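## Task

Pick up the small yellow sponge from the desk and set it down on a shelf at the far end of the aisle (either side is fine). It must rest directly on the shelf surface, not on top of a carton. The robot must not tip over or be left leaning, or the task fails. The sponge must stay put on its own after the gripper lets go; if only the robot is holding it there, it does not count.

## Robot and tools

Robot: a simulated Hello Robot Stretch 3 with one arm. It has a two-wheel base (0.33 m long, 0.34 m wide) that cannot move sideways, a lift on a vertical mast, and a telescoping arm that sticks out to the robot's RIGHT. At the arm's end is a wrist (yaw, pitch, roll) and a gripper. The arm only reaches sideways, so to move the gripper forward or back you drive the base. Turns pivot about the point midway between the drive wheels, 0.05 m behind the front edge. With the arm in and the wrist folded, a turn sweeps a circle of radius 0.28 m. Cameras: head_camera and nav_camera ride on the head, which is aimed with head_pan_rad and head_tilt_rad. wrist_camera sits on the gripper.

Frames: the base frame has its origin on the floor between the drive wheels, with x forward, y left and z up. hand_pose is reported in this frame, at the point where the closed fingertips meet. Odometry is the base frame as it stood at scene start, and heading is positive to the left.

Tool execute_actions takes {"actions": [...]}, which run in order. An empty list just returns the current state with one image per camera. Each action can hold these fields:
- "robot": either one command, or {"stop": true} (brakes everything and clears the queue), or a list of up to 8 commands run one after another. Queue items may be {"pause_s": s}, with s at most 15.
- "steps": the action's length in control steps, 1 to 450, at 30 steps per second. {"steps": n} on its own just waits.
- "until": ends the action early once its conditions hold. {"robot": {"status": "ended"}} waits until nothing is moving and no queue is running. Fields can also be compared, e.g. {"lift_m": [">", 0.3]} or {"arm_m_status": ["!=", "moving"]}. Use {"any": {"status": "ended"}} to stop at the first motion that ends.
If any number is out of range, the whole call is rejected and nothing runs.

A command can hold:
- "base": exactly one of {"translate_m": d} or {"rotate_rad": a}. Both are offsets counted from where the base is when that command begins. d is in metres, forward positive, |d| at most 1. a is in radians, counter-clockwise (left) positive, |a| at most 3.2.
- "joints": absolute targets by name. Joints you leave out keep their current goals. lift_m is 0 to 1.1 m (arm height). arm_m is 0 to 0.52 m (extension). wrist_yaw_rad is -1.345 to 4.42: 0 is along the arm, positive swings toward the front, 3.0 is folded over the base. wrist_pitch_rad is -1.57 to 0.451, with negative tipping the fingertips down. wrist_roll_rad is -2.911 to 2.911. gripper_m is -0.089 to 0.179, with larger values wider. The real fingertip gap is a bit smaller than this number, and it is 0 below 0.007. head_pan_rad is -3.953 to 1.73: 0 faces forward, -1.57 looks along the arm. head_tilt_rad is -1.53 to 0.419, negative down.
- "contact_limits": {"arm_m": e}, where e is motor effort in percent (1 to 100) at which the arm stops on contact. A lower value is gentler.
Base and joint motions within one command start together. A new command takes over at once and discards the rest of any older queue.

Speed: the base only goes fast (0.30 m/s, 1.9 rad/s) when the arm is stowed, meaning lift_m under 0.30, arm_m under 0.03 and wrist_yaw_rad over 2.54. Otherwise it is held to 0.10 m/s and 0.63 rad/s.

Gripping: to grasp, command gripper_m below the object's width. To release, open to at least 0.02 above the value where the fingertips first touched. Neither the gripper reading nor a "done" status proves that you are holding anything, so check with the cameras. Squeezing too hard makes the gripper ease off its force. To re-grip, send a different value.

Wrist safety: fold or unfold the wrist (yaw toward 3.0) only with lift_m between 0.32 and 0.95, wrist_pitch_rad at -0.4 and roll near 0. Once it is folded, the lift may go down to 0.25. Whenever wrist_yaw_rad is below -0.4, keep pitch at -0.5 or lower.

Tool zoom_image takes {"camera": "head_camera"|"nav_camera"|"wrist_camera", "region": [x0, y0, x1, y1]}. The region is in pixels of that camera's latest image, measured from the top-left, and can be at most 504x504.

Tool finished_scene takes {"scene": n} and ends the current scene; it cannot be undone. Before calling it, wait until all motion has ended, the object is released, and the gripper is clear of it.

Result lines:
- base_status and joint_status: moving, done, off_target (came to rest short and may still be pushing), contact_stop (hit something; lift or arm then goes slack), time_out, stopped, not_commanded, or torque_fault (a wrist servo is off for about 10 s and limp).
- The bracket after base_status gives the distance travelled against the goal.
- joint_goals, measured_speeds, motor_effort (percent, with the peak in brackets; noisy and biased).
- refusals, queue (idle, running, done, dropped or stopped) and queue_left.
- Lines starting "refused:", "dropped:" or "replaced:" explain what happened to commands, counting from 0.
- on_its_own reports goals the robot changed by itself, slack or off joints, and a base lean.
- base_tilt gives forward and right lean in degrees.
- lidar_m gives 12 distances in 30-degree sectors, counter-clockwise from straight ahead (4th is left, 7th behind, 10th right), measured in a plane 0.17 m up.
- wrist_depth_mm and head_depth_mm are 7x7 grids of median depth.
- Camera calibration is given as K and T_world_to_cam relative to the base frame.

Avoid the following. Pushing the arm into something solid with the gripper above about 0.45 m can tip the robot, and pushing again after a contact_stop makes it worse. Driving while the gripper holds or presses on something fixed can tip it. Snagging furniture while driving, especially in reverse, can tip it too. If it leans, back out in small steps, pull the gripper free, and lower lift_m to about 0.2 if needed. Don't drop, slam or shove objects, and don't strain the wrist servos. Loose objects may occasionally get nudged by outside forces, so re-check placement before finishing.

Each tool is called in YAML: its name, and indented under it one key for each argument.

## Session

execute_actions:
  actions: []

Scene clock: 0.00 s.
robot.base_odometry: x=+0.000 y=+0.000 heading=+0.000 (m, m, rad; robot's odometry frame)
robot.turned_by_wheels: +0.000 (rad since the last result)
robot.turned_by_imu: +0.000 (rad since the last result)
robot.base_tilt: forward=+2.0 right=+0.1 (deg)
robot.lidar_m: 1.28 0.98 0.97 1.06 1.54 0.94 0.99 1.51 2.75 2.58 1.92 1.50
robot.head_depth_mm: 1814 1838 1852 1881 1917 1942 1901 / 1913 1967 1990 2015 2025 2055 1968 / 1919 1996 1991 2000 1992 1996 1920 / 1680 1682 1677 1672 1669 1678 1667 / 1449 1450 1441 1448 1446 1447 1450 / 1251 1250 1254 1247 1251 1246 1247 / 1118 1120 1115 1115 1115 1117 1113
robot.base_status: not_commanded
robot.joint_positions: lift_m=+0.543 arm_m=-0.001 wrist_yaw_rad=+3.154 wrist_pitch_rad=-0.593 wrist_roll_rad=+0.000 gripper_m=+0.037 head_pan_rad=-0.007 head_tilt_rad=-0.004
robot.joint_goals: lift_m=+0.543 arm_m=-0.001 wrist_yaw_rad=+3.154 wrist_pitch_rad=-0.593 wrist_roll_rad=+0.000 gripper_m=+0.037 head_pan_rad=-0.007 head_tilt_rad=-0.004
robot.joint_status: lift_m=not_commanded arm_m=not_commanded wrist_yaw_rad=not_commanded wrist_pitch_rad=not_commanded wrist_roll_rad=not_commanded gripper_m=not_commanded head_pan_rad=not_commanded head_tilt_rad=not_commanded
robot.measured_speeds: translate_m=+0.000 rotate_rad=+0.000 lift_m=+0.000 arm_m=+0.000 wrist_yaw_rad=+0.000 wrist_pitch_rad=+0.000 wrist_roll_rad=+0.000 head_pan_rad=+0.000 head_tilt_rad=+0.000
robot: refusals=0 queue=idle queue_left=0
robot.motor_effort: left_wheel=-1 right_wheel=+0 lift_m=+22 arm_m=+0 wrist_yaw_rad=+0 wrist_pitch_rad=+5 wrist_roll_rad=+0 gripper_m=+0 head_pan_rad=+0 head_tilt_rad=+2 (%)
robot.hand_pose: x=-0.0238 y=+0.0552 z=+0.5190 quat_wxyz=(+0.203, +0.674, +0.211, +0.678) (m; robot's base frame)
robot.wrist_depth_mm: - - - - - 841 746 / - - - - - 927 788 / 900 917 - - - - 840 / 773 823 852 932 996 - 905 / 692 726 - 805 835 883 891 / 617 639 661 689 751 786 828 / 564 - - 640 661 688 717
pictures: head_camera (sideways: a quarter turn clockwise sets it upright), nav_camera (sideways: a quarter turn counterclockwise sets it upright), wrist_camera
camera_calibration (this result's frames):
head_camera: T_world_to_cam=[[-0.0687371, 0.0132095, -0.997547, 1.32024], [0.0156181, 0.999804, 0.0121632, -0.0164436], [0.997513, -0.0147438, -0.0689299, 0.0451581], [0, 0, 0, 1]] pos_world=[0.0459607, -0.000333536, 1.32032]
nav_camera: T_world_to_cam=[[0.0815673, 0.0210246, 0.996446, -1.26133], [0.0808093, -0.996625, 0.0144135, 0.0314784], [0.993386, 0.0793465, -0.082991, 0.0482358], [0, 0, 0, 1]] pos_world=[0.0524227, 0.0540638, 1.2604]
wrist_camera: T_world_to_cam=[[0.987625, 0.0901289, 0.128349, -0.0617717], [0.153869, -0.71521, -0.681762, 0.424195], [0.0303502, 0.693074, -0.720227, 0.498835], [0, 0, 0, 1]] pos_world=[-0.0194029, -0.0367736, 0.656403]
Images, in order (width x height): head_camera 896x504, nav_camera 672x504, wrist_camera 644x364.

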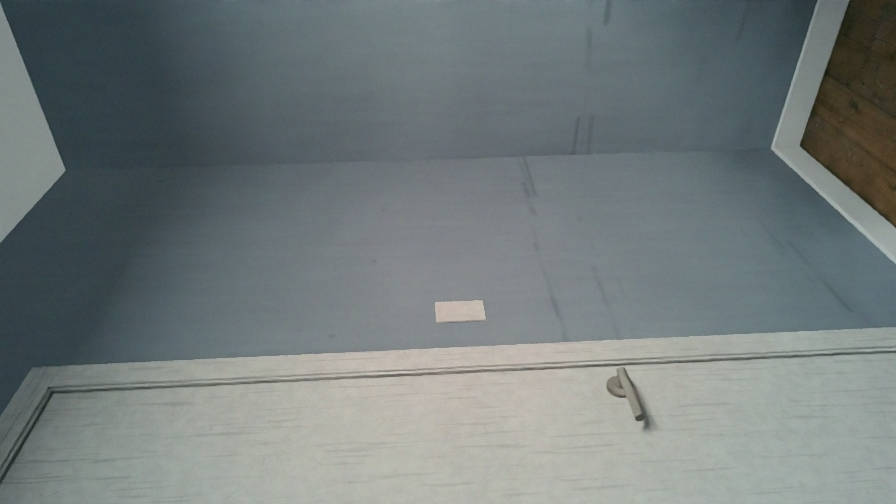

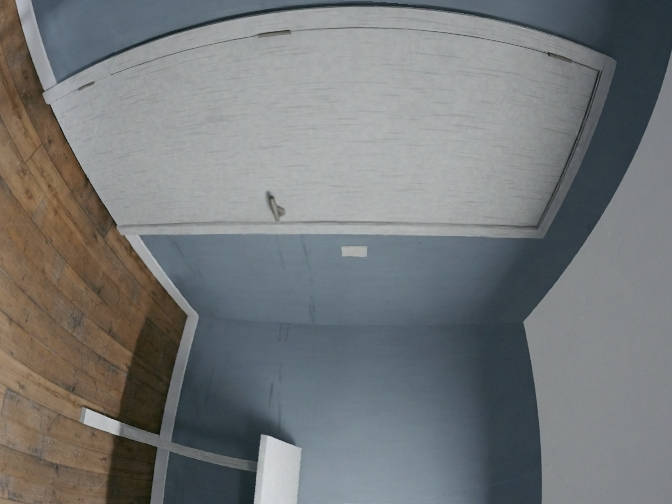

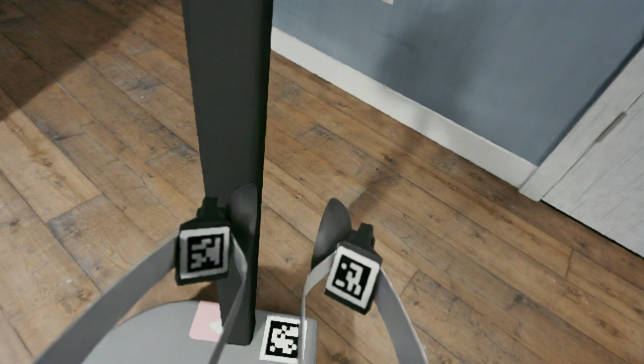

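execute_actions:
  actions:
    - {"robot":{"joints":{"head_pan_rad":-0.9,"head_tilt_rad":-0.35,"lift_m":0.28,"wrist_pitch_rad":-0.4,"wrist_yaw_rad":3.0}},"steps":200,"until":{"robot":{"head_pan_rad_status":["!=","moving"]}}}

execute_actions:
  actions:
    - {"robot":{"joints":{"head_pan_rad":-2.6,"head_tilt_rad":-0.35}},"steps":200,"until":{"robot":{"status":"ended"}}}

Scene clock: 1.30 s.
robot.base_odometry: x=+0.000 y=+0.000 heading=+0.000 (m, m, rad; robot's odometry frame)
robot.turned_by_wheels: +0.000 (rad since the last result)
robot.turned_by_imu: +0.000 (rad since the last result)
robot.base_tilt: forward=+1.9 right=+0.1 (deg)
robot.lidar_m: 1.28 0.98 0.98 1.06 1.54 0.94 0.99 1.51 2.75 2.58 1.92 1.50
robot.head_depth_mm: 1880 2020 1880 2339 2052 1680 1362 / 1817 1966 1679 2279 2225 1696 1366 / 1752 1889 1725 2197 2244 1701 1377 / 1702 1838 1757 2134 2207 1711 1381 / 1660 1778 1803 2058 2164 1728 1385 / 1627 1728 1785 1975 2079 1695 1400 / 1583 1679 1744 1908 2054 1743 1405
robot.base_status: not_commanded
robot.joint_positions: lift_m=+0.457 arm_m=-0.001 wrist_yaw_rad=+3.003 wrist_pitch_rad=-0.420 wrist_roll_rad=+0.000 gripper_m=+0.037 head_pan_rad=-0.893 head_tilt_rad=-0.345
robot.joint_goals: lift_m=+0.280 arm_m=-0.001 wrist_yaw_rad=+3.000 wrist_pitch_rad=-0.400 wrist_roll_rad=+0.000 gripper_m=+0.037 head_pan_rad=-0.900 head_tilt_rad=-0.350
robot.joint_status: lift_m=moving arm_m=not_commanded wrist_yaw_rad=moving wrist_pitch_rad=moving wrist_roll_rad=not_commanded gripper_m=not_commanded head_pan_rad=done head_tilt_rad=done
robot.measured_speeds: translate_m=+0.000 rotate_rad=+0.000 lift_m=-0.110 arm_m=+0.000 wrist_yaw_rad=+0.000 wrist_pitch_rad=+0.000 wrist_roll_rad=+0.000 head_pan_rad=+0.000 head_tilt_rad=+0.000
robot: refusals=0 queue=running queue_left=0
robot.motor_effort: left_wheel=-1(0) right_wheel=+0(0) lift_m=+13(22) arm_m=+0(0) wrist_yaw_rad=-5(4) wrist_pitch_rad=+9(8) wrist_roll_rad=+0(0) gripper_m=+0(0) head_pan_rad=-3(32) head_tilt_rad=-3(32) (%)
robot.hand_pose: x=+0.0097 y=+0.0781 z=+0.4694 quat_wxyz=(+0.195, +0.700, +0.100, +0.680) (m; robot's base frame)
robot.wrist_depth_mm: - - - - 926 833 741 / - - - - - 878 785 / 985 - - - - 912 807 / 818 - 968 - - 969 870 / 696 723 779 821 906 951 936 / 604 - 666 694 777 794 861 / 538 543 589 612 647 687 729
pictures: head_camera (sideways: a quarter turn clockwise sets it upright), nav_camera (sideways: a quarter turn counterclockwise sets it upright), wrist_camera
camera_calibration (this result's frames):
head_camera: T_world_to_cam=[[-0.240378, 0.318827, -0.916825, 1.21577], [0.786685, 0.617297, 0.00840885, -0.0162548], [0.568634, -0.719231, -0.399201, 0.477646], [0, 0, 0, 1]] pos_world=[0.0334256, -0.0340484, 1.30546]
nav_camera: T_world_to_cam=[[0.274324, -0.306266, 0.911563, -1.15157], [-0.721163, -0.692588, -0.0156702, 0.0755357], [0.636137, -0.653087, -0.410861, 0.477155], [0, 0, 0, 1]] pos_world=[0.0668403, 0.0112519, 1.24696]
wrist_camera: T_world_to_cam=[[0.986732, -0.0826329, 0.139754, -0.0823787], [0.0620043, -0.603747, -0.794761, 0.446846], [0.150049, 0.792881, -0.590614, 0.376426], [0, 0, 0, 1]] pos_world=[-0.00290322, -0.0354861, 0.588971]
Images, in order (width x height): head_camera 896x504, nav_camera 672x504, wrist_camera 644x364.

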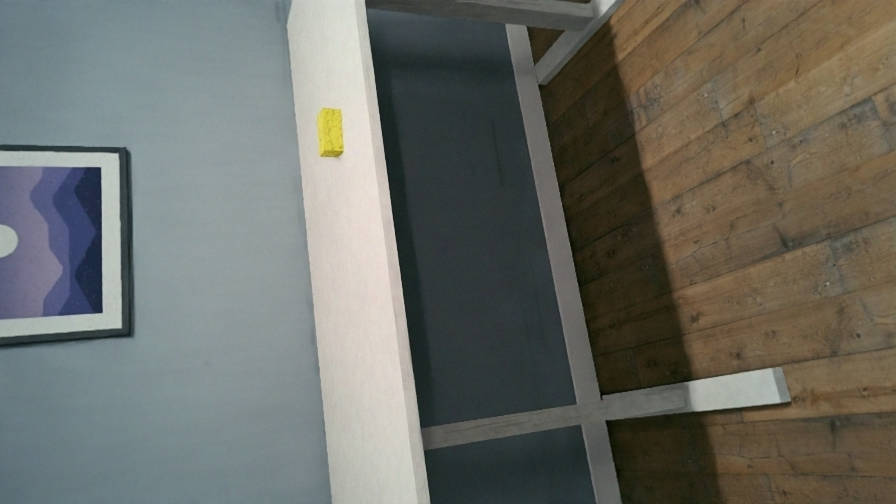

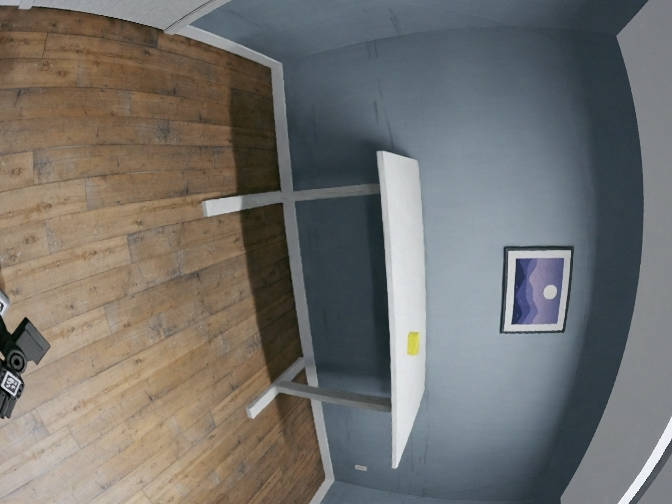

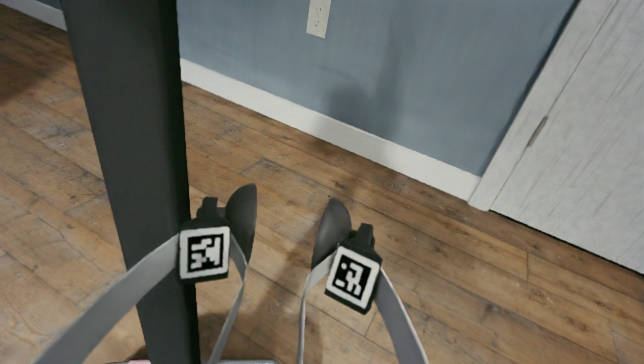

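Scene clock: 3.37 s.
robot.base_odometry: x=+0.000 y=+0.000 heading=+0.000 (m, m, rad; robot's odometry frame)
robot.turned_by_wheels: +0.000 (rad since the last result)
robot.turned_by_imu: +0.000 (rad since the last result)
robot.base_tilt: forward=+2.0 right=+0.2 (deg)
robot.lidar_m: 1.28 0.98 0.98 1.06 1.54 0.94 0.99 1.51 2.75 2.57 1.92 1.50
robot.head_depth_mm: 1433 1691 1712 1937 1901 1688 1368 / 1341 1423 1510 1616 1782 1698 1371 / 1575 1681 1820 1951 2063 1700 1371 / 2549 2724 2897 3060 2259 1713 1382 / 2459 2596 2789 2956 2282 1724 1386 / 2379 2497 2672 2797 2290 1737 1395 / 2253 2387 2538 2737 2283 1750 1401
robot.base_status: not_commanded
robot.joint_positions: lift_m=+0.281 arm_m=-0.001 wrist_yaw_rad=+3.003 wrist_pitch_rad=-0.420 wrist_roll_rad=+0.000 gripper_m=+0.037 head_pan_rad=-2.593 head_tilt_rad=-0.346
robot.joint_goals: lift_m=+0.280 arm_m=-0.001 wrist_yaw_rad=+3.000 wrist_pitch_rad=-0.400 wrist_roll_rad=+0.000 gripper_m=+0.037 head_pan_rad=-2.600 head_tilt_rad=-0.350
robot.joint_status: lift_m=done arm_m=not_commanded wrist_yaw_rad=done wrist_pitch_rad=done wrist_roll_rad=not_commanded gripper_m=not_commanded head_pan_rad=done head_tilt_rad=done
robot.measured_speeds: translate_m=+0.000 rotate_rad=+0.000 lift_m=+0.000 arm_m=+0.000 wrist_yaw_rad=+0.000 wrist_pitch_rad=+0.000 wrist_roll_rad=+0.000 head_pan_rad=+0.000 head_tilt_rad=+0.000
robot: refusals=0 queue=done queue_left=0
robot.motor_effort: left_wheel=+0(0) right_wheel=+0(0) lift_m=+13(10) arm_m=+0(0) wrist_yaw_rad=-5(5) wrist_pitch_rad=+8(8) wrist_roll_rad=+0(0) gripper_m=+0(0) head_pan_rad=-3(32) head_tilt_rad=-4(3) (%)
robot.hand_pose: x=+0.0098 y=+0.0782 z=+0.2928 quat_wxyz=(+0.195, +0.700, +0.099, +0.680) (m; robot's base frame)
robot.wrist_depth_mm: - - - - 929 832 732 / 856 - - - - 879 767 / 694 - 829 922 - 922 827 / 570 - 676 718 772 844 850 / 488 505 562 584 641 669 733 / - - - 476 541 567 606 / - - - 435 459 480 506
pictures: head_camera (sideways: a quarter turn clockwise sets it upright), nav_camera (sideways: a quarter turn counterclockwise sets it upright), wrist_camera
camera_calibration (this result's frames):
head_camera: T_world_to_cam=[[0.347243, 0.19736, -0.916772, 1.21212], [0.510796, -0.859661, 0.00840719, -0.0145697], [-0.786454, -0.471203, -0.399322, 0.486069], [0, 0, 0, 1]] pos_world=[-0.0311856, -0.0227113, 1.30545]
nav_camera: T_world_to_cam=[[-0.33916, -0.232641, 0.911509, -1.14776], [-0.593901, 0.804385, -0.0156817, 0.0747744], [-0.729556, -0.546665, -0.410981, 0.485642], [0, 0, 0, 1]] pos_world=[0.00943866, -0.06168, 1.24695]
wrist_camera: T_world_to_cam=[[0.986701, -0.0829362, 0.139794, -0.0577427], [0.0619641, -0.603171, -0.795202, 0.306664], [0.150271, 0.793289, -0.59001, 0.271864], [0, 0, 0, 1]] pos_world=[-0.00288056, -0.0354847, 0.412334]
Images, in order (width x height): head_camera 896x504, nav_camera 672x504, wrist_camera 644x364.

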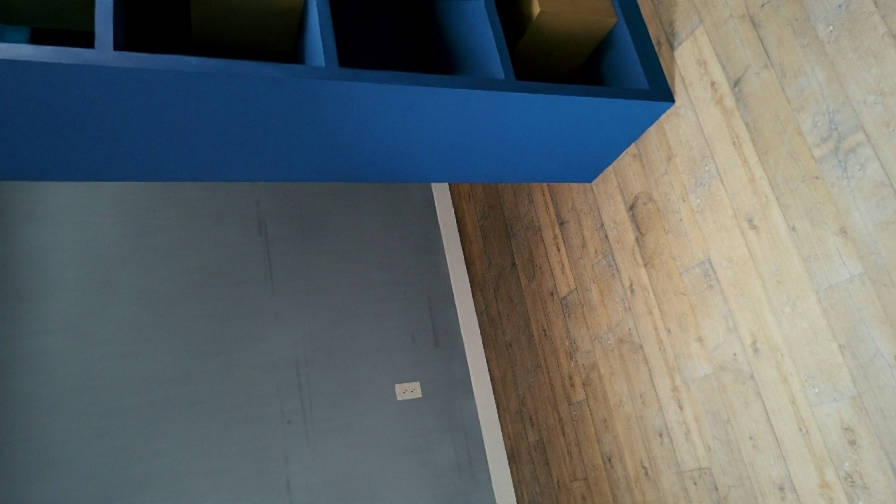

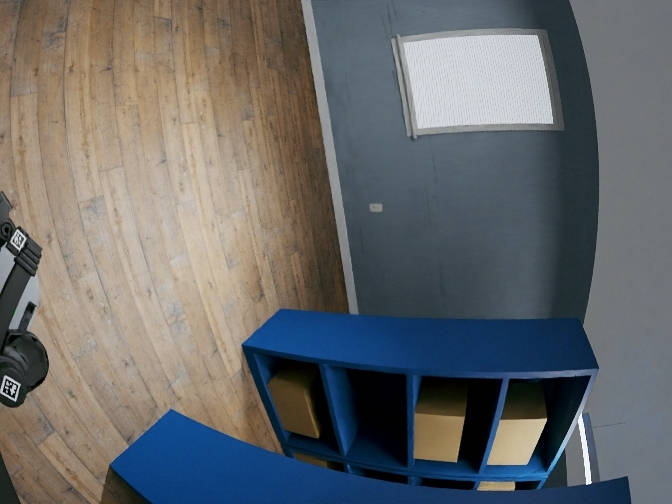

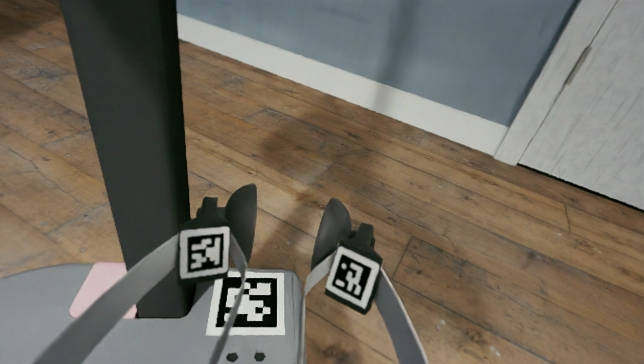

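execute_actions:
  actions:
    - {"robot":[{"joints":{"head_pan_rad":0.7,"head_tilt_rad":-0.45},"base":{"rotate_rad":-1.31}},{"base":{"translate_m":0.6}},{"base":{"translate_m":0.58}}],"steps":450,"until":{"robot":{"status":"ended"}}}

Scene clock: 14.03 s.
robot.base_odometry: x=+0.304 y=-1.140 heading=-1.310 (m, m, rad; robot's odometry frame)
robot.turned_by_wheels: -1.310 (rad since the last result)
robot.turned_by_imu: -1.322 (rad since the last result)
robot.base_tilt: forward=+2.0 right=+0.0 (deg)
robot.lidar_m: 0.75 1.06 1.06 0.97 1.71 1.74 2.14 1.84 1.88 2.22 2.00 1.86
robot.head_depth_mm: 872 945 1009 718 528 418 373 / 873 947 1012 724 531 420 375 / 870 946 1006 730 535 422 376 / 865 944 1008 737 529 424 378 / 866 944 1011 743 520 426 380 / 866 941 1015 749 533 428 382 / 866 941 1016 756 549 431 374
robot.base_status: done (translate_m +0.5800 of +0.5800)
robot.joint_positions: lift_m=+0.281 arm_m=-0.001 wrist_yaw_rad=+3.002 wrist_pitch_rad=-0.419 wrist_roll_rad=+0.000 gripper_m=+0.037 head_pan_rad=+0.693 head_tilt_rad=-0.445
robot.joint_goals: lift_m=+0.280 arm_m=-0.001 wrist_yaw_rad=+3.000 wrist_pitch_rad=-0.400 wrist_roll_rad=+0.000 gripper_m=+0.037 head_pan_rad=+0.700 head_tilt_rad=-0.450
robot.joint_status: lift_m=done arm_m=not_commanded wrist_yaw_rad=done wrist_pitch_rad=done wrist_roll_rad=not_commanded gripper_m=not_commanded head_pan_rad=done head_tilt_rad=done
robot.measured_speeds: translate_m=+0.000 rotate_rad=+0.000 lift_m=+0.000 arm_m=+0.000 wrist_yaw_rad=+0.000 wrist_pitch_rad=+0.000 wrist_roll_rad=+0.000 head_pan_rad=+0.000 head_tilt_rad=+0.000
robot: refusals=0 queue=done queue_left=0
robot.motor_effort: left_wheel=+3(14) right_wheel=-3(7) lift_m=+13(13) arm_m=+0(0) wrist_yaw_rad=-3(3) wrist_pitch_rad=+7(8) wrist_roll_rad=+0(0) gripper_m=+0(0) head_pan_rad=+3(33) head_tilt_rad=-3(21) (%)
robot.hand_pose: x=+0.0099 y=+0.0782 z=+0.2930 quat_wxyz=(+0.195, +0.700, +0.099, +0.680) (m; robot's base frame)
robot.wrist_depth_mm: - - - - - 917 773 / 872 - - - - 961 825 / 691 - 821 919 - 972 864 / 570 - 660 729 777 842 830 / 488 503 555 575 635 686 739 / - - - 485 537 563 610 / - - - 433 462 483 508
pictures: head_camera (sideways: a quarter turn clockwise sets it upright), nav_camera (sideways: a quarter turn counterclockwise sets it upright), wrist_camera
camera_calibration (this result's frames):
head_camera: T_world_to_cam=[[-0.383938, -0.302257, -0.872486, 1.1588], [-0.628474, 0.777798, 0.00710571, -0.00592475], [0.67647, 0.551063, -0.488587, 0.593301], [0, 0, 0, 1]] pos_world=[0.0398349, 0.0279194, 1.30096]
nav_camera: T_world_to_cam=[[0.37042, 0.335639, 0.866104, -1.09286], [0.701831, -0.711929, -0.024271, 0.0780501], [0.608458, 0.616849, -0.499275, 0.59237], [0, 0, 0, 1]] pos_world=[-0.0103941, 0.0569689, 1.24418]
wrist_camera: T_world_to_cam=[[0.986623, -0.0837881, 0.139841, -0.0578846], [0.0616089, -0.602549, -0.7957, 0.306931], [0.150931, 0.793671, -0.589326, 0.271645], [0, 0, 0, 1]] pos_world=[-0.00279907, -0.0355058, 0.412407]
Images, in order (width x height): head_camera 896x504, nav_camera 672x504, wrist_camera 644x364.

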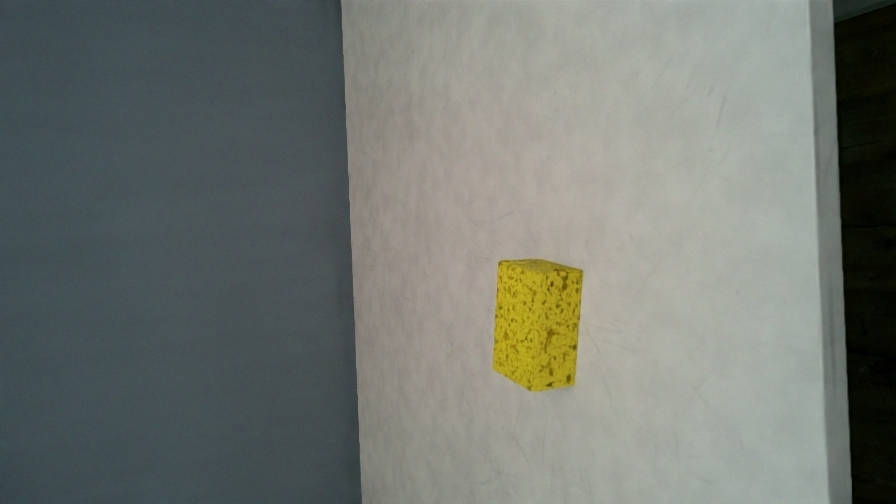

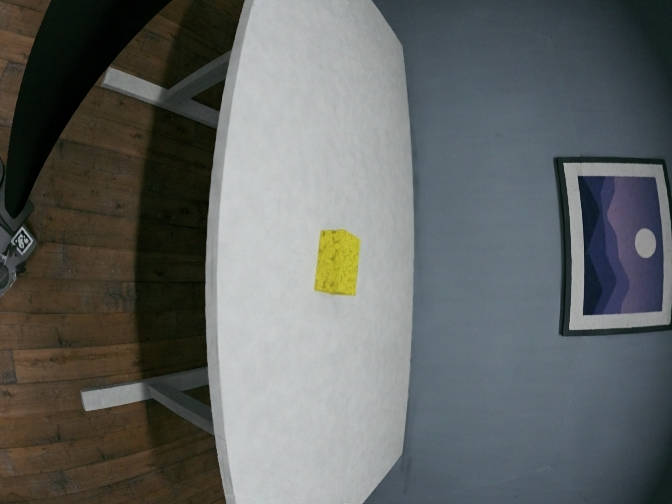

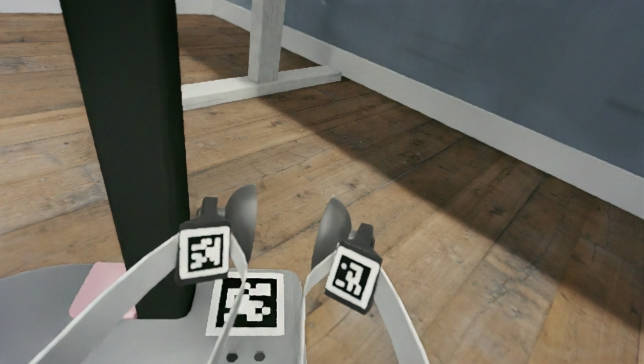

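zoom_image:
  camera: "head_camera"
  region: [460, 230, 620, 410]

Region (460, 230, 620, 410) of head_camera's 896x504 image, scaled by 2.800, with more detail than that image has.

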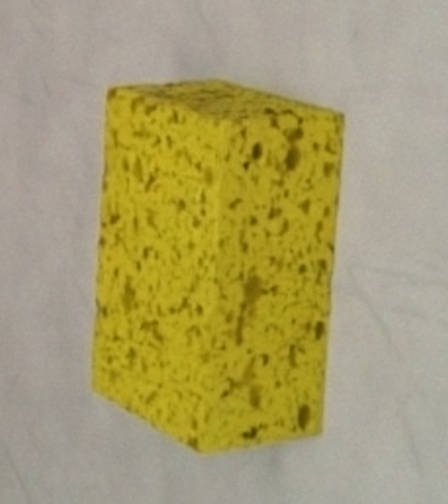

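execute_actions:
  actions:
    - {"robot":{"joints":{"lift_m":0.95,"head_pan_rad":-1.4,"head_tilt_rad":-0.6},"base":{"translate_m":-0.276}},"steps":300,"until":{"robot":{"base_status":["!=","moving"]}}}
    - {"robot":{"joints":{"wrist_yaw_rad":0.0},"base":{"rotate_rad":2.10}},"steps":450,"until":{"robot":{"status":"ended"}}}
    - {"robot":{"joints":{"gripper_m":0.175,"wrist_pitch_rad":-0.25}},"steps":450,"until":{"robot":{"status":"ended"}}}

Scene clock: 26.37 s.
robot.base_odometry: x=+0.233 y=-0.873 heading=+0.790 (m, m, rad; robot's odometry frame)
robot.turned_by_wheels: +2.100 (rad since the last result)
robot.turned_by_imu: +2.130 (rad since the last result)
robot.base_tilt: forward=+2.0 right=+0.1 (deg)
robot.lidar_m: 1.55 1.56 1.92 1.61 1.82 2.41 2.17 2.19 1.02 1.27 1.02 0.99
robot.head_depth_mm: 1056 1122 758 583 - - - / 1057 1127 703 587 - - - / 1055 1121 711 592 1688 1374 1185 / 1057 1134 780 596 1641 1398 1194 / 1057 1137 788 599 1663 1399 1196 / 1054 1137 794 604 1661 1417 1204 / 1055 1135 801 608 1661 1415 1205
robot.base_status: done (rotate_rad +2.0999 of +2.1000)
robot.joint_positions: lift_m=+0.949 arm_m=-0.001 wrist_yaw_rad=+0.003 wrist_pitch_rad=-0.271 wrist_roll_rad=+0.000 gripper_m=+0.175 head_pan_rad=-1.393 head_tilt_rad=-0.594
robot.joint_goals: lift_m=+0.950 arm_m=-0.001 wrist_yaw_rad=+0.000 wrist_pitch_rad=-0.250 wrist_roll_rad=+0.000 gripper_m=+0.175 head_pan_rad=-1.400 head_tilt_rad=-0.600
robot.joint_status: lift_m=done arm_m=not_commanded wrist_yaw_rad=done wrist_pitch_rad=done wrist_roll_rad=not_commanded gripper_m=done head_pan_rad=done head_tilt_rad=done
robot.measured_speeds: translate_m=+0.000 rotate_rad=+0.000 lift_m=+0.000 arm_m=+0.000 wrist_yaw_rad=+0.000 wrist_pitch_rad=+0.000 wrist_roll_rad=+0.000 head_pan_rad=+0.000 head_tilt_rad=+0.000
robot: refusals=0 queue=done queue_left=0
robot.motor_effort: left_wheel=-4(12) right_wheel=+3(9) lift_m=+31(29) arm_m=-1(0) wrist_yaw_rad=-3(6) wrist_pitch_rad=+9(8) wrist_roll_rad=+0(0) gripper_m=+0(97) head_pan_rad=-4(32) head_tilt_rad=-5(21) (%)
robot.hand_pose: x=-0.0209 y=-0.3843 z=+0.9963 quat_wxyz=(+0.701, +0.097, -0.700, -0.095) (m; robot's base frame)
robot.wrist_depth_mm: 799 857 902 926 944 - - / 454 531 659 856 - - - / 323 358 405 450 569 706 - / 265 268 295 327 370 428 497 / - - - - 319 340 381 / - - - - - - - / - - - - - - -
pictures: head_camera (sideways: a quarter turn clockwise sets it upright), nav_camera (sideways: a quarter turn counterclockwise sets it upright), wrist_camera
camera_calibration (this result's frames):
head_camera: T_world_to_cam=[[-0.0956861, 0.604702, -0.790683, 1.05039], [0.98666, 0.162719, 0.00504207, -0.0130893], [0.131708, -0.779653, -0.612205, 0.757454], [0, 0, 0, 1]] pos_world=[0.0136594, -0.04249, 1.29431]
nav_camera: T_world_to_cam=[[0.131206, -0.608341, 0.782755, -0.982728], [-0.966131, -0.255446, -0.0365834, 0.104248], [0.222207, -0.751444, -0.621254, 0.75342], [0, 0, 0, 1]] pos_world=[0.0622425, -0.00505126, 1.24111]
wrist_camera: T_world_to_cam=[[-0.988594, -0.0357843, 0.14629, -0.193786], [-0.146064, 0.464506, -0.873441, 1.07291], [-0.0366972, -0.884847, -0.464435, 0.284457], [0, 0, 0, 1]] pos_world=[-0.0244227, -0.253609, 1.09759]
Images, in order (width x height): head_camera 896x504, nav_camera 672x504, wrist_camera 644x364.

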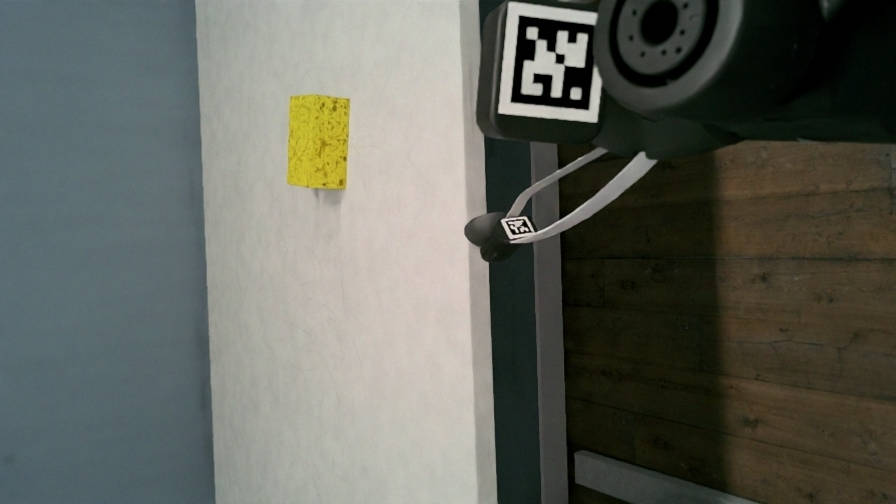

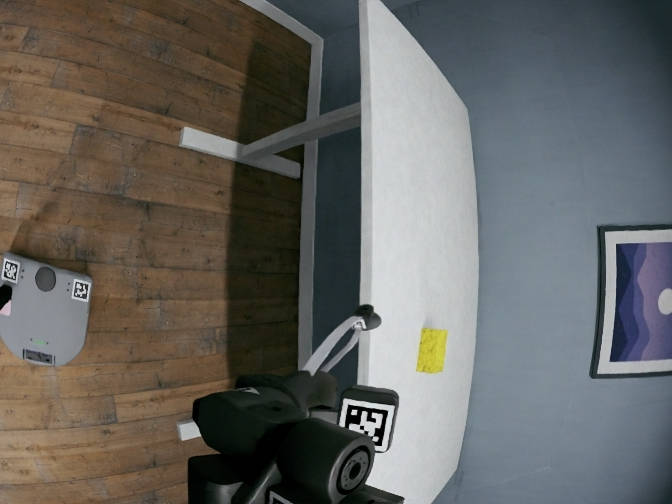

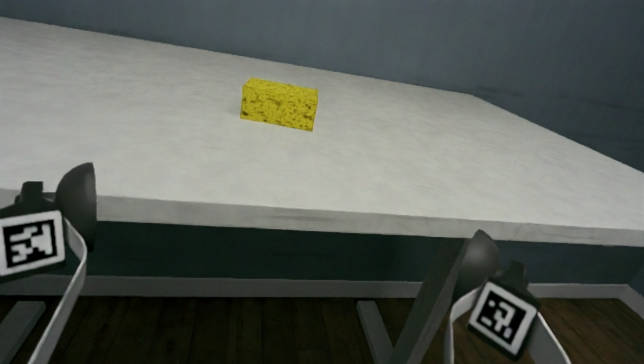

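execute_actions:
  actions:
    - {"robot":{"joints":{"lift_m":0.935,"arm_m":0.18},"base":{"translate_m":0.035}},"steps":450,"until":{"robot":{"status":"ended"}}}

Scene clock: 29.27 s.
robot.base_odometry: x=+0.258 y=-0.849 heading=+0.790 (m, m, rad; robot's odometry frame)
robot.turned_by_wheels: +0.000 (rad since the last result)
robot.turned_by_imu: +0.000 (rad since the last result)
robot.base_tilt: forward=+2.1 right=+0.1 (deg)
robot.lidar_m: 1.52 1.53 1.88 1.62 1.81 2.44 2.21 2.22 1.04 1.26 0.97 0.98
robot.head_depth_mm: 1052 1121 844 - 1613 1375 1178 / 1051 1116 848 - 1611 1383 1186 / 1053 1114 773 570 1662 1396 1188 / 1049 1131 780 596 1651 1399 1190 / 1051 1133 788 600 1656 1401 1194 / 1045 1128 795 603 1655 1410 1201 / 1046 1131 800 607 1655 1373 1201
robot.base_status: done (translate_m +0.0350 of +0.0350)
robot.joint_positions: lift_m=+0.936 arm_m=+0.180 wrist_yaw_rad=+0.002 wrist_pitch_rad=-0.270 wrist_roll_rad=+0.000 gripper_m=+0.175 head_pan_rad=-1.393 head_tilt_rad=-0.594
robot.joint_goals: lift_m=+0.935 arm_m=+0.180 wrist_yaw_rad=+0.000 wrist_pitch_rad=-0.250 wrist_roll_rad=+0.000 gripper_m=+0.175 head_pan_rad=-1.400 head_tilt_rad=-0.600
robot.joint_status: lift_m=done arm_m=done wrist_yaw_rad=done wrist_pitch_rad=done wrist_roll_rad=not_commanded gripper_m=done head_pan_rad=done head_tilt_rad=done
robot.measured_speeds: translate_m=+0.000 rotate_rad=+0.000 lift_m=+0.000 arm_m=+0.000 wrist_yaw_rad=+0.000 wrist_pitch_rad=+0.000 wrist_roll_rad=+0.000 head_pan_rad=+0.000 head_tilt_rad=+0.000
robot: refusals=0 queue=done queue_left=0
robot.motor_effort: left_wheel=-5(5) right_wheel=+3(6) lift_m=+12(30) arm_m=+3(4) wrist_yaw_rad=-2(4) wrist_pitch_rad=+8(9) wrist_roll_rad=+0(0) gripper_m=+0(0) head_pan_rad=-2(3) head_tilt_rad=-3(4) (%)
robot.hand_pose: x=-0.0210 y=-0.5652 z=+0.9826 quat_wxyz=(+0.701, +0.096, -0.700, -0.095) (m; robot's base frame)
robot.wrist_depth_mm: 658 720 754 774 815 852 873 / 411 477 591 757 851 905 979 / 291 321 318 290 508 628 - / 241 244 266 284 335 381 450 / - 193 209 226 248 282 308 / 152 161 172 184 200 230 234 / 133 138 146 155 165 166 190
pictures: head_camera (sideways: a quarter turn clockwise sets it upright), nav_camera (sideways: a quarter turn counterclockwise sets it upright), wrist_camera
camera_calibration (this result's frames):
head_camera: T_world_to_cam=[[-0.0956343, 0.60471, -0.790683, 1.05039], [0.986674, 0.162634, 0.00504206, -0.0130894], [0.131641, -0.779664, -0.612205, 0.757455], [0, 0, 0, 1]] pos_world=[0.0136558, -0.0424906, 1.29431]
nav_camera: T_world_to_cam=[[0.131154, -0.608353, 0.782755, -0.982728], [-0.966153, -0.255363, -0.0365834, 0.104248], [0.222143, -0.751463, -0.621254, 0.753421], [0, 0, 0, 1]] pos_world=[0.0622421, -0.00505606, 1.24111]
wrist_camera: T_world_to_cam=[[-0.988619, -0.0349506, 0.146328, -0.197984], [-0.145748, 0.463617, -0.873966, 1.14498], [-0.0372943, -0.885346, -0.463434, 0.116779], [0, 0, 0, 1]] pos_world=[-0.0244969, -0.434361, 1.08376]
Images, in order (width x height): head_camera 896x504, nav_camera 672x504, wrist_camera 644x364.

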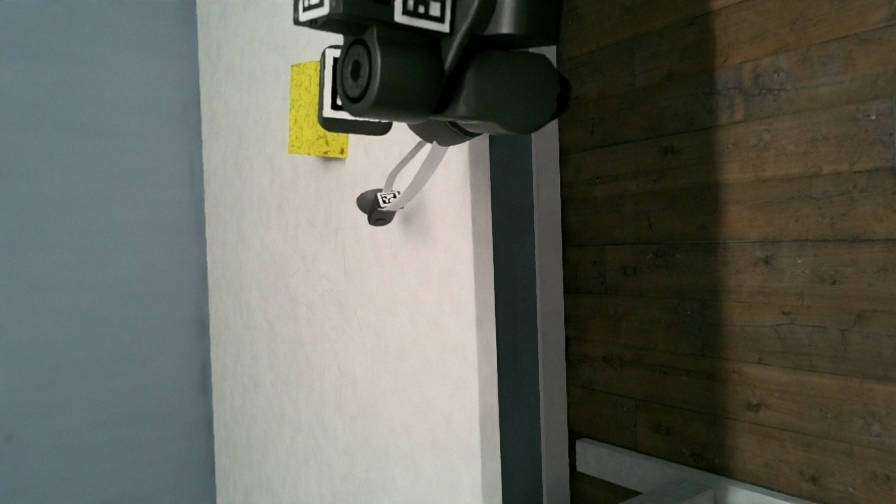

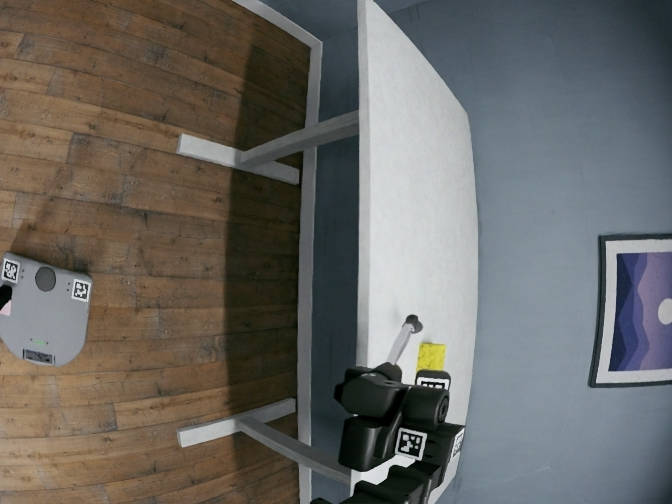

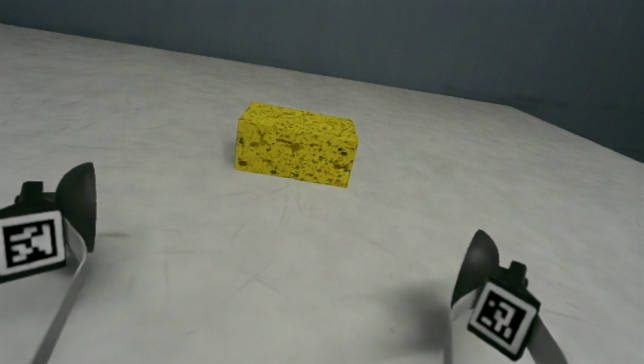

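execute_actions:
  actions:
    - {"robot":[{"joints":{"lift_m":0.922,"arm_m":0.25},"base":{"translate_m":0.01}},{"joints":{"arm_m":0.35}}],"steps":450,"until":{"robot":{"status":"ended"}}}

Scene clock: 33.63 s.
robot.base_odometry: x=+0.265 y=-0.841 heading=+0.790 (m, m, rad; robot's odometry frame)
robot.turned_by_wheels: +0.000 (rad since the last result)
robot.turned_by_imu: +0.001 (rad since the last result)
robot.base_tilt: forward=+2.1 right=+0.1 (deg)
robot.lidar_m: 1.50 1.52 1.87 1.62 1.82 2.45 2.21 2.22 1.04 1.26 0.97 0.98
robot.head_depth_mm: 1052 1137 - 573 1656 1380 1184 / 1051 1115 - 566 1656 1384 1184 / 1046 1117 773 592 1656 1391 1186 / 1044 1128 780 595 1645 1397 1194 / 1047 1131 787 599 1640 1398 1197 / 1046 1131 795 604 1651 1411 1200 / 1047 1130 801 605 1644 1365 1206
robot.base_status: done (translate_m +0.0100 of +0.0100)
robot.joint_positions: lift_m=+0.923 arm_m=+0.350 wrist_yaw_rad=+0.002 wrist_pitch_rad=-0.270 wrist_roll_rad=+0.000 gripper_m=+0.175 head_pan_rad=-1.393 head_tilt_rad=-0.594
robot.joint_goals: lift_m=+0.922 arm_m=+0.350 wrist_yaw_rad=+0.000 wrist_pitch_rad=-0.250 wrist_roll_rad=+0.000 gripper_m=+0.175 head_pan_rad=-1.400 head_tilt_rad=-0.600
robot.joint_status: lift_m=done arm_m=done wrist_yaw_rad=done wrist_pitch_rad=done wrist_roll_rad=not_commanded gripper_m=done head_pan_rad=done head_tilt_rad=done
robot.measured_speeds: translate_m=+0.000 rotate_rad=+0.000 lift_m=+0.000 arm_m=+0.000 wrist_yaw_rad=+0.000 wrist_pitch_rad=+0.000 wrist_roll_rad=+0.000 head_pan_rad=+0.000 head_tilt_rad=+0.000
robot: refusals=0 queue=done queue_left=0
robot.motor_effort: left_wheel=-4(7) right_wheel=+3(8) lift_m=+13(13) arm_m=+4(3) wrist_yaw_rad=-2(3) wrist_pitch_rad=+8(8) wrist_roll_rad=+1(0) gripper_m=+0(0) head_pan_rad=-3(2) head_tilt_rad=-4(4) (%)
robot.hand_pose: x=-0.0210 y=-0.7352 z=+0.9696 quat_wxyz=(+0.701, +0.096, -0.700, -0.095) (m; robot's base frame)
robot.wrist_depth_mm: 547 568 582 627 648 682 706 / 377 433 530 640 680 737 792 / 262 288 327 381 456 557 809 / 215 217 152 166 301 342 401 / - 168 117 127 150 253 276 / 140 138 120 120 122 206 209 / 118 124 127 131 138 149 170
pictures: head_camera (sideways: a quarter turn clockwise sets it upright), nav_camera (sideways: a quarter turn counterclockwise sets it upright), wrist_camera
camera_calibration (this result's frames):
head_camera: T_world_to_cam=[[-0.0956329, 0.60471, -0.790683, 1.05039], [0.986674, 0.162632, 0.00504207, -0.0130894], [0.131639, -0.779664, -0.612205, 0.757455], [0, 0, 0, 1]] pos_world=[0.0136557, -0.0424906, 1.29431]
nav_camera: T_world_to_cam=[[0.131153, -0.608353, 0.782755, -0.982728], [-0.966153, -0.255361, -0.0365834, 0.104248], [0.222141, -0.751464, -0.621254, 0.753421], [0, 0, 0, 1]] pos_world=[0.0622421, -0.0050562, 1.24111]
wrist_camera: T_world_to_cam=[[-0.98862, -0.0348841, 0.146332, -0.201995], [-0.145725, 0.463518, -0.874022, 1.21244], [-0.0373379, -0.8854, -0.463327, -0.0398948], [0, 0, 0, 1]] pos_world=[-0.0245023, -0.604359, 1.07078]
Images, in order (width x height): head_camera 896x504, nav_camera 672x504, wrist_camera 644x364.

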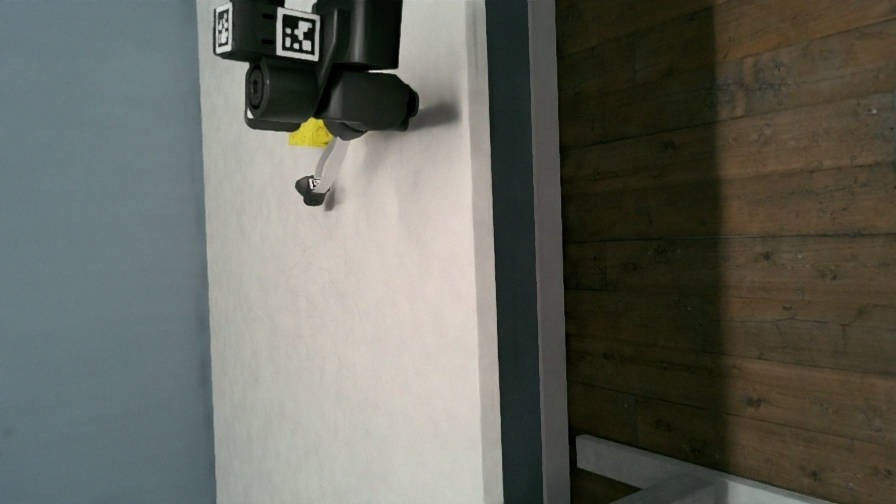

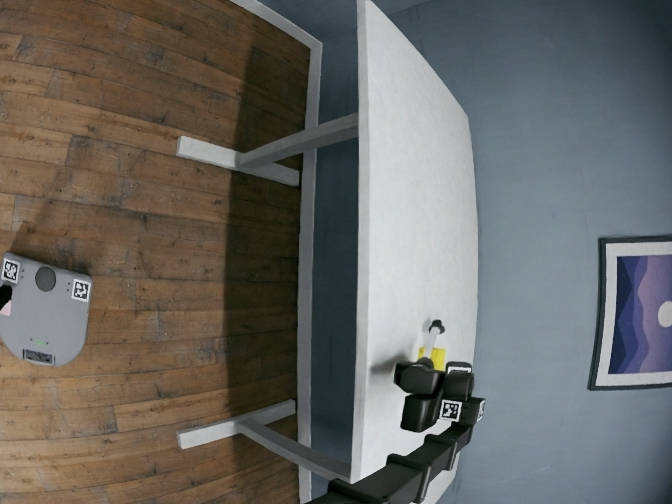

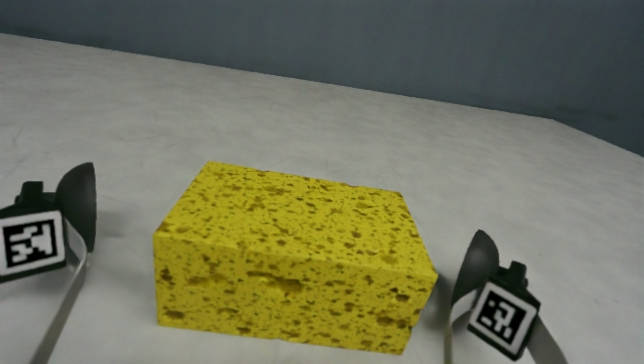

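execute_actions:
  actions:
    - {"robot":{"joints":{"gripper_m":0.07}},"steps":150,"until":{"robot":{"status":"ended"}}}
    - {"steps":8}
    - {"robot":{"joints":{"lift_m":0.975}},"steps":150,"until":{"robot":{"status":"ended"}}}

Scene clock: 36.83 s.
robot.base_odometry: x=+0.265 y=-0.841 heading=+0.790 (m, m, rad; robot's odometry frame)
robot.turned_by_wheels: +0.000 (rad since the last result)
robot.turned_by_imu: +0.000 (rad since the last result)
robot.base_tilt: forward=+2.0 right=+0.0 (deg)
robot.lidar_m: 1.50 1.51 1.87 1.63 1.82 2.46 2.22 2.22 1.04 1.26 0.97 0.98
robot.head_depth_mm: 1053 - 691 583 1651 1376 1181 / 1049 1127 667 587 1651 1381 1187 / 1049 1118 769 591 1655 1388 1187 / 1048 1130 778 593 1646 1396 1189 / 1047 1131 790 600 1650 1405 1200 / 1049 1129 795 604 1646 1405 1199 / 1047 1129 801 605 1650 1366 1206
robot.base_status: done (translate_m +0.0100 of +0.0100)
robot.joint_positions: lift_m=+0.974 arm_m=+0.350 wrist_yaw_rad=+0.002 wrist_pitch_rad=-0.270 wrist_roll_rad=+0.000 gripper_m=+0.071 head_pan_rad=-1.393 head_tilt_rad=-0.594
robot.joint_goals: lift_m=+0.975 arm_m=+0.350 wrist_yaw_rad=+0.000 wrist_pitch_rad=-0.250 wrist_roll_rad=+0.000 gripper_m=+0.070 head_pan_rad=-1.400 head_tilt_rad=-0.600
robot.joint_status: lift_m=done arm_m=done wrist_yaw_rad=done wrist_pitch_rad=done wrist_roll_rad=not_commanded gripper_m=done head_pan_rad=done head_tilt_rad=done
robot.measured_speeds: translate_m=+0.000 rotate_rad=+0.000 lift_m=+0.000 arm_m=+0.000 wrist_yaw_rad=+0.000 wrist_pitch_rad=+0.000 wrist_roll_rad=+0.000 head_pan_rad=+0.000 head_tilt_rad=+0.000
robot: refusals=0 queue=done queue_left=0
robot.motor_effort: left_wheel=-4(4) right_wheel=+3(3) lift_m=+31(33) arm_m=+3(4) wrist_yaw_rad=-2(2) wrist_pitch_rad=+8(8) wrist_roll_rad=+0(0) gripper_m=-19(100) head_pan_rad=-4(2) head_tilt_rad=-3(3) (%)
robot.hand_pose: x=-0.0210 y=-0.7352 z=+1.0216 quat_wxyz=(+0.701, +0.096, -0.700, -0.095) (m; robot's base frame)
robot.wrist_depth_mm: 550 575 597 623 641 676 704 / 530 594 639 662 696 733 758 / 375 412 474 551 657 775 837 / 288 318 149 166 432 495 573 / 240 124 125 127 149 353 394 / 191 197 134 133 131 278 299 / 171 178 188 190 207 230 242
pictures: head_camera (sideways: a quarter turn clockwise sets it upright), nav_camera (sideways: a quarter turn counterclockwise sets it upright), wrist_camera
camera_calibration (this result's frames):
head_camera: T_world_to_cam=[[-0.0956329, 0.60471, -0.790683, 1.05039], [0.986674, 0.162632, 0.00504207, -0.0130894], [0.131639, -0.779664, -0.612205, 0.757455], [0, 0, 0, 1]] pos_world=[0.0136557, -0.0424906, 1.29431]
nav_camera: T_world_to_cam=[[0.131153, -0.608353, 0.782755, -0.982728], [-0.966153, -0.255361, -0.0365834, 0.104248], [0.222141, -0.751464, -0.621254, 0.753421], [0, 0, 0, 1]] pos_world=[0.0622421, -0.0050562, 1.24111]
wrist_camera: T_world_to_cam=[[-0.98862, -0.0348816, 0.146332, -0.209597], [-0.145725, 0.463498, -0.874033, 1.25786], [-0.037337, -0.885411, -0.463306, -0.0158514], [0, 0, 0, 1]] pos_world=[-0.0245022, -0.604361, 1.12274]
Images, in order (width x height): head_camera 896x504, nav_camera 672x504, wrist_camera 644x364.

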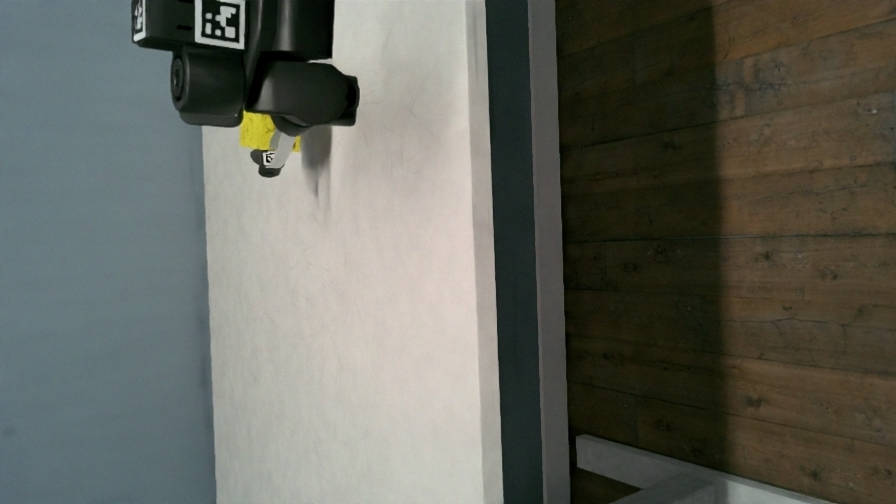

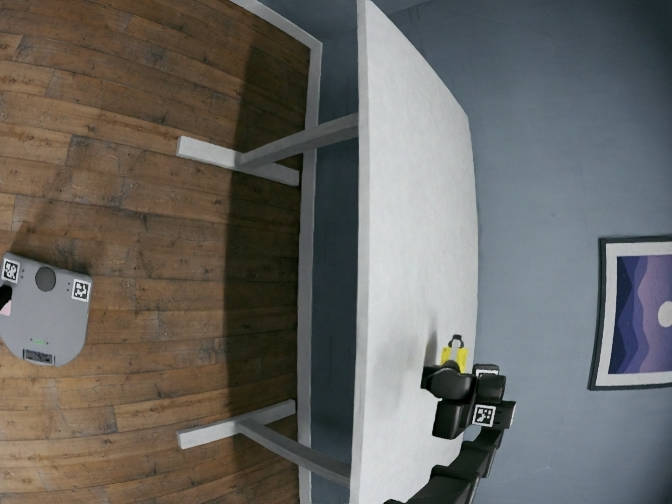

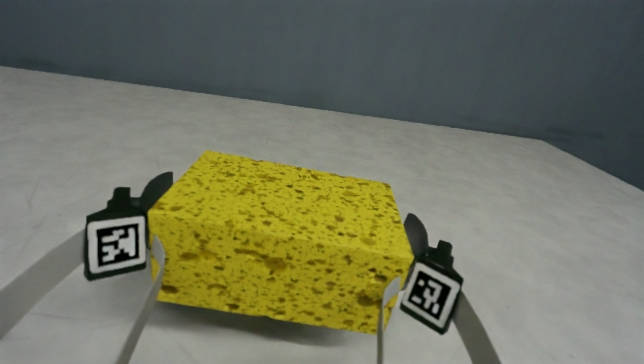

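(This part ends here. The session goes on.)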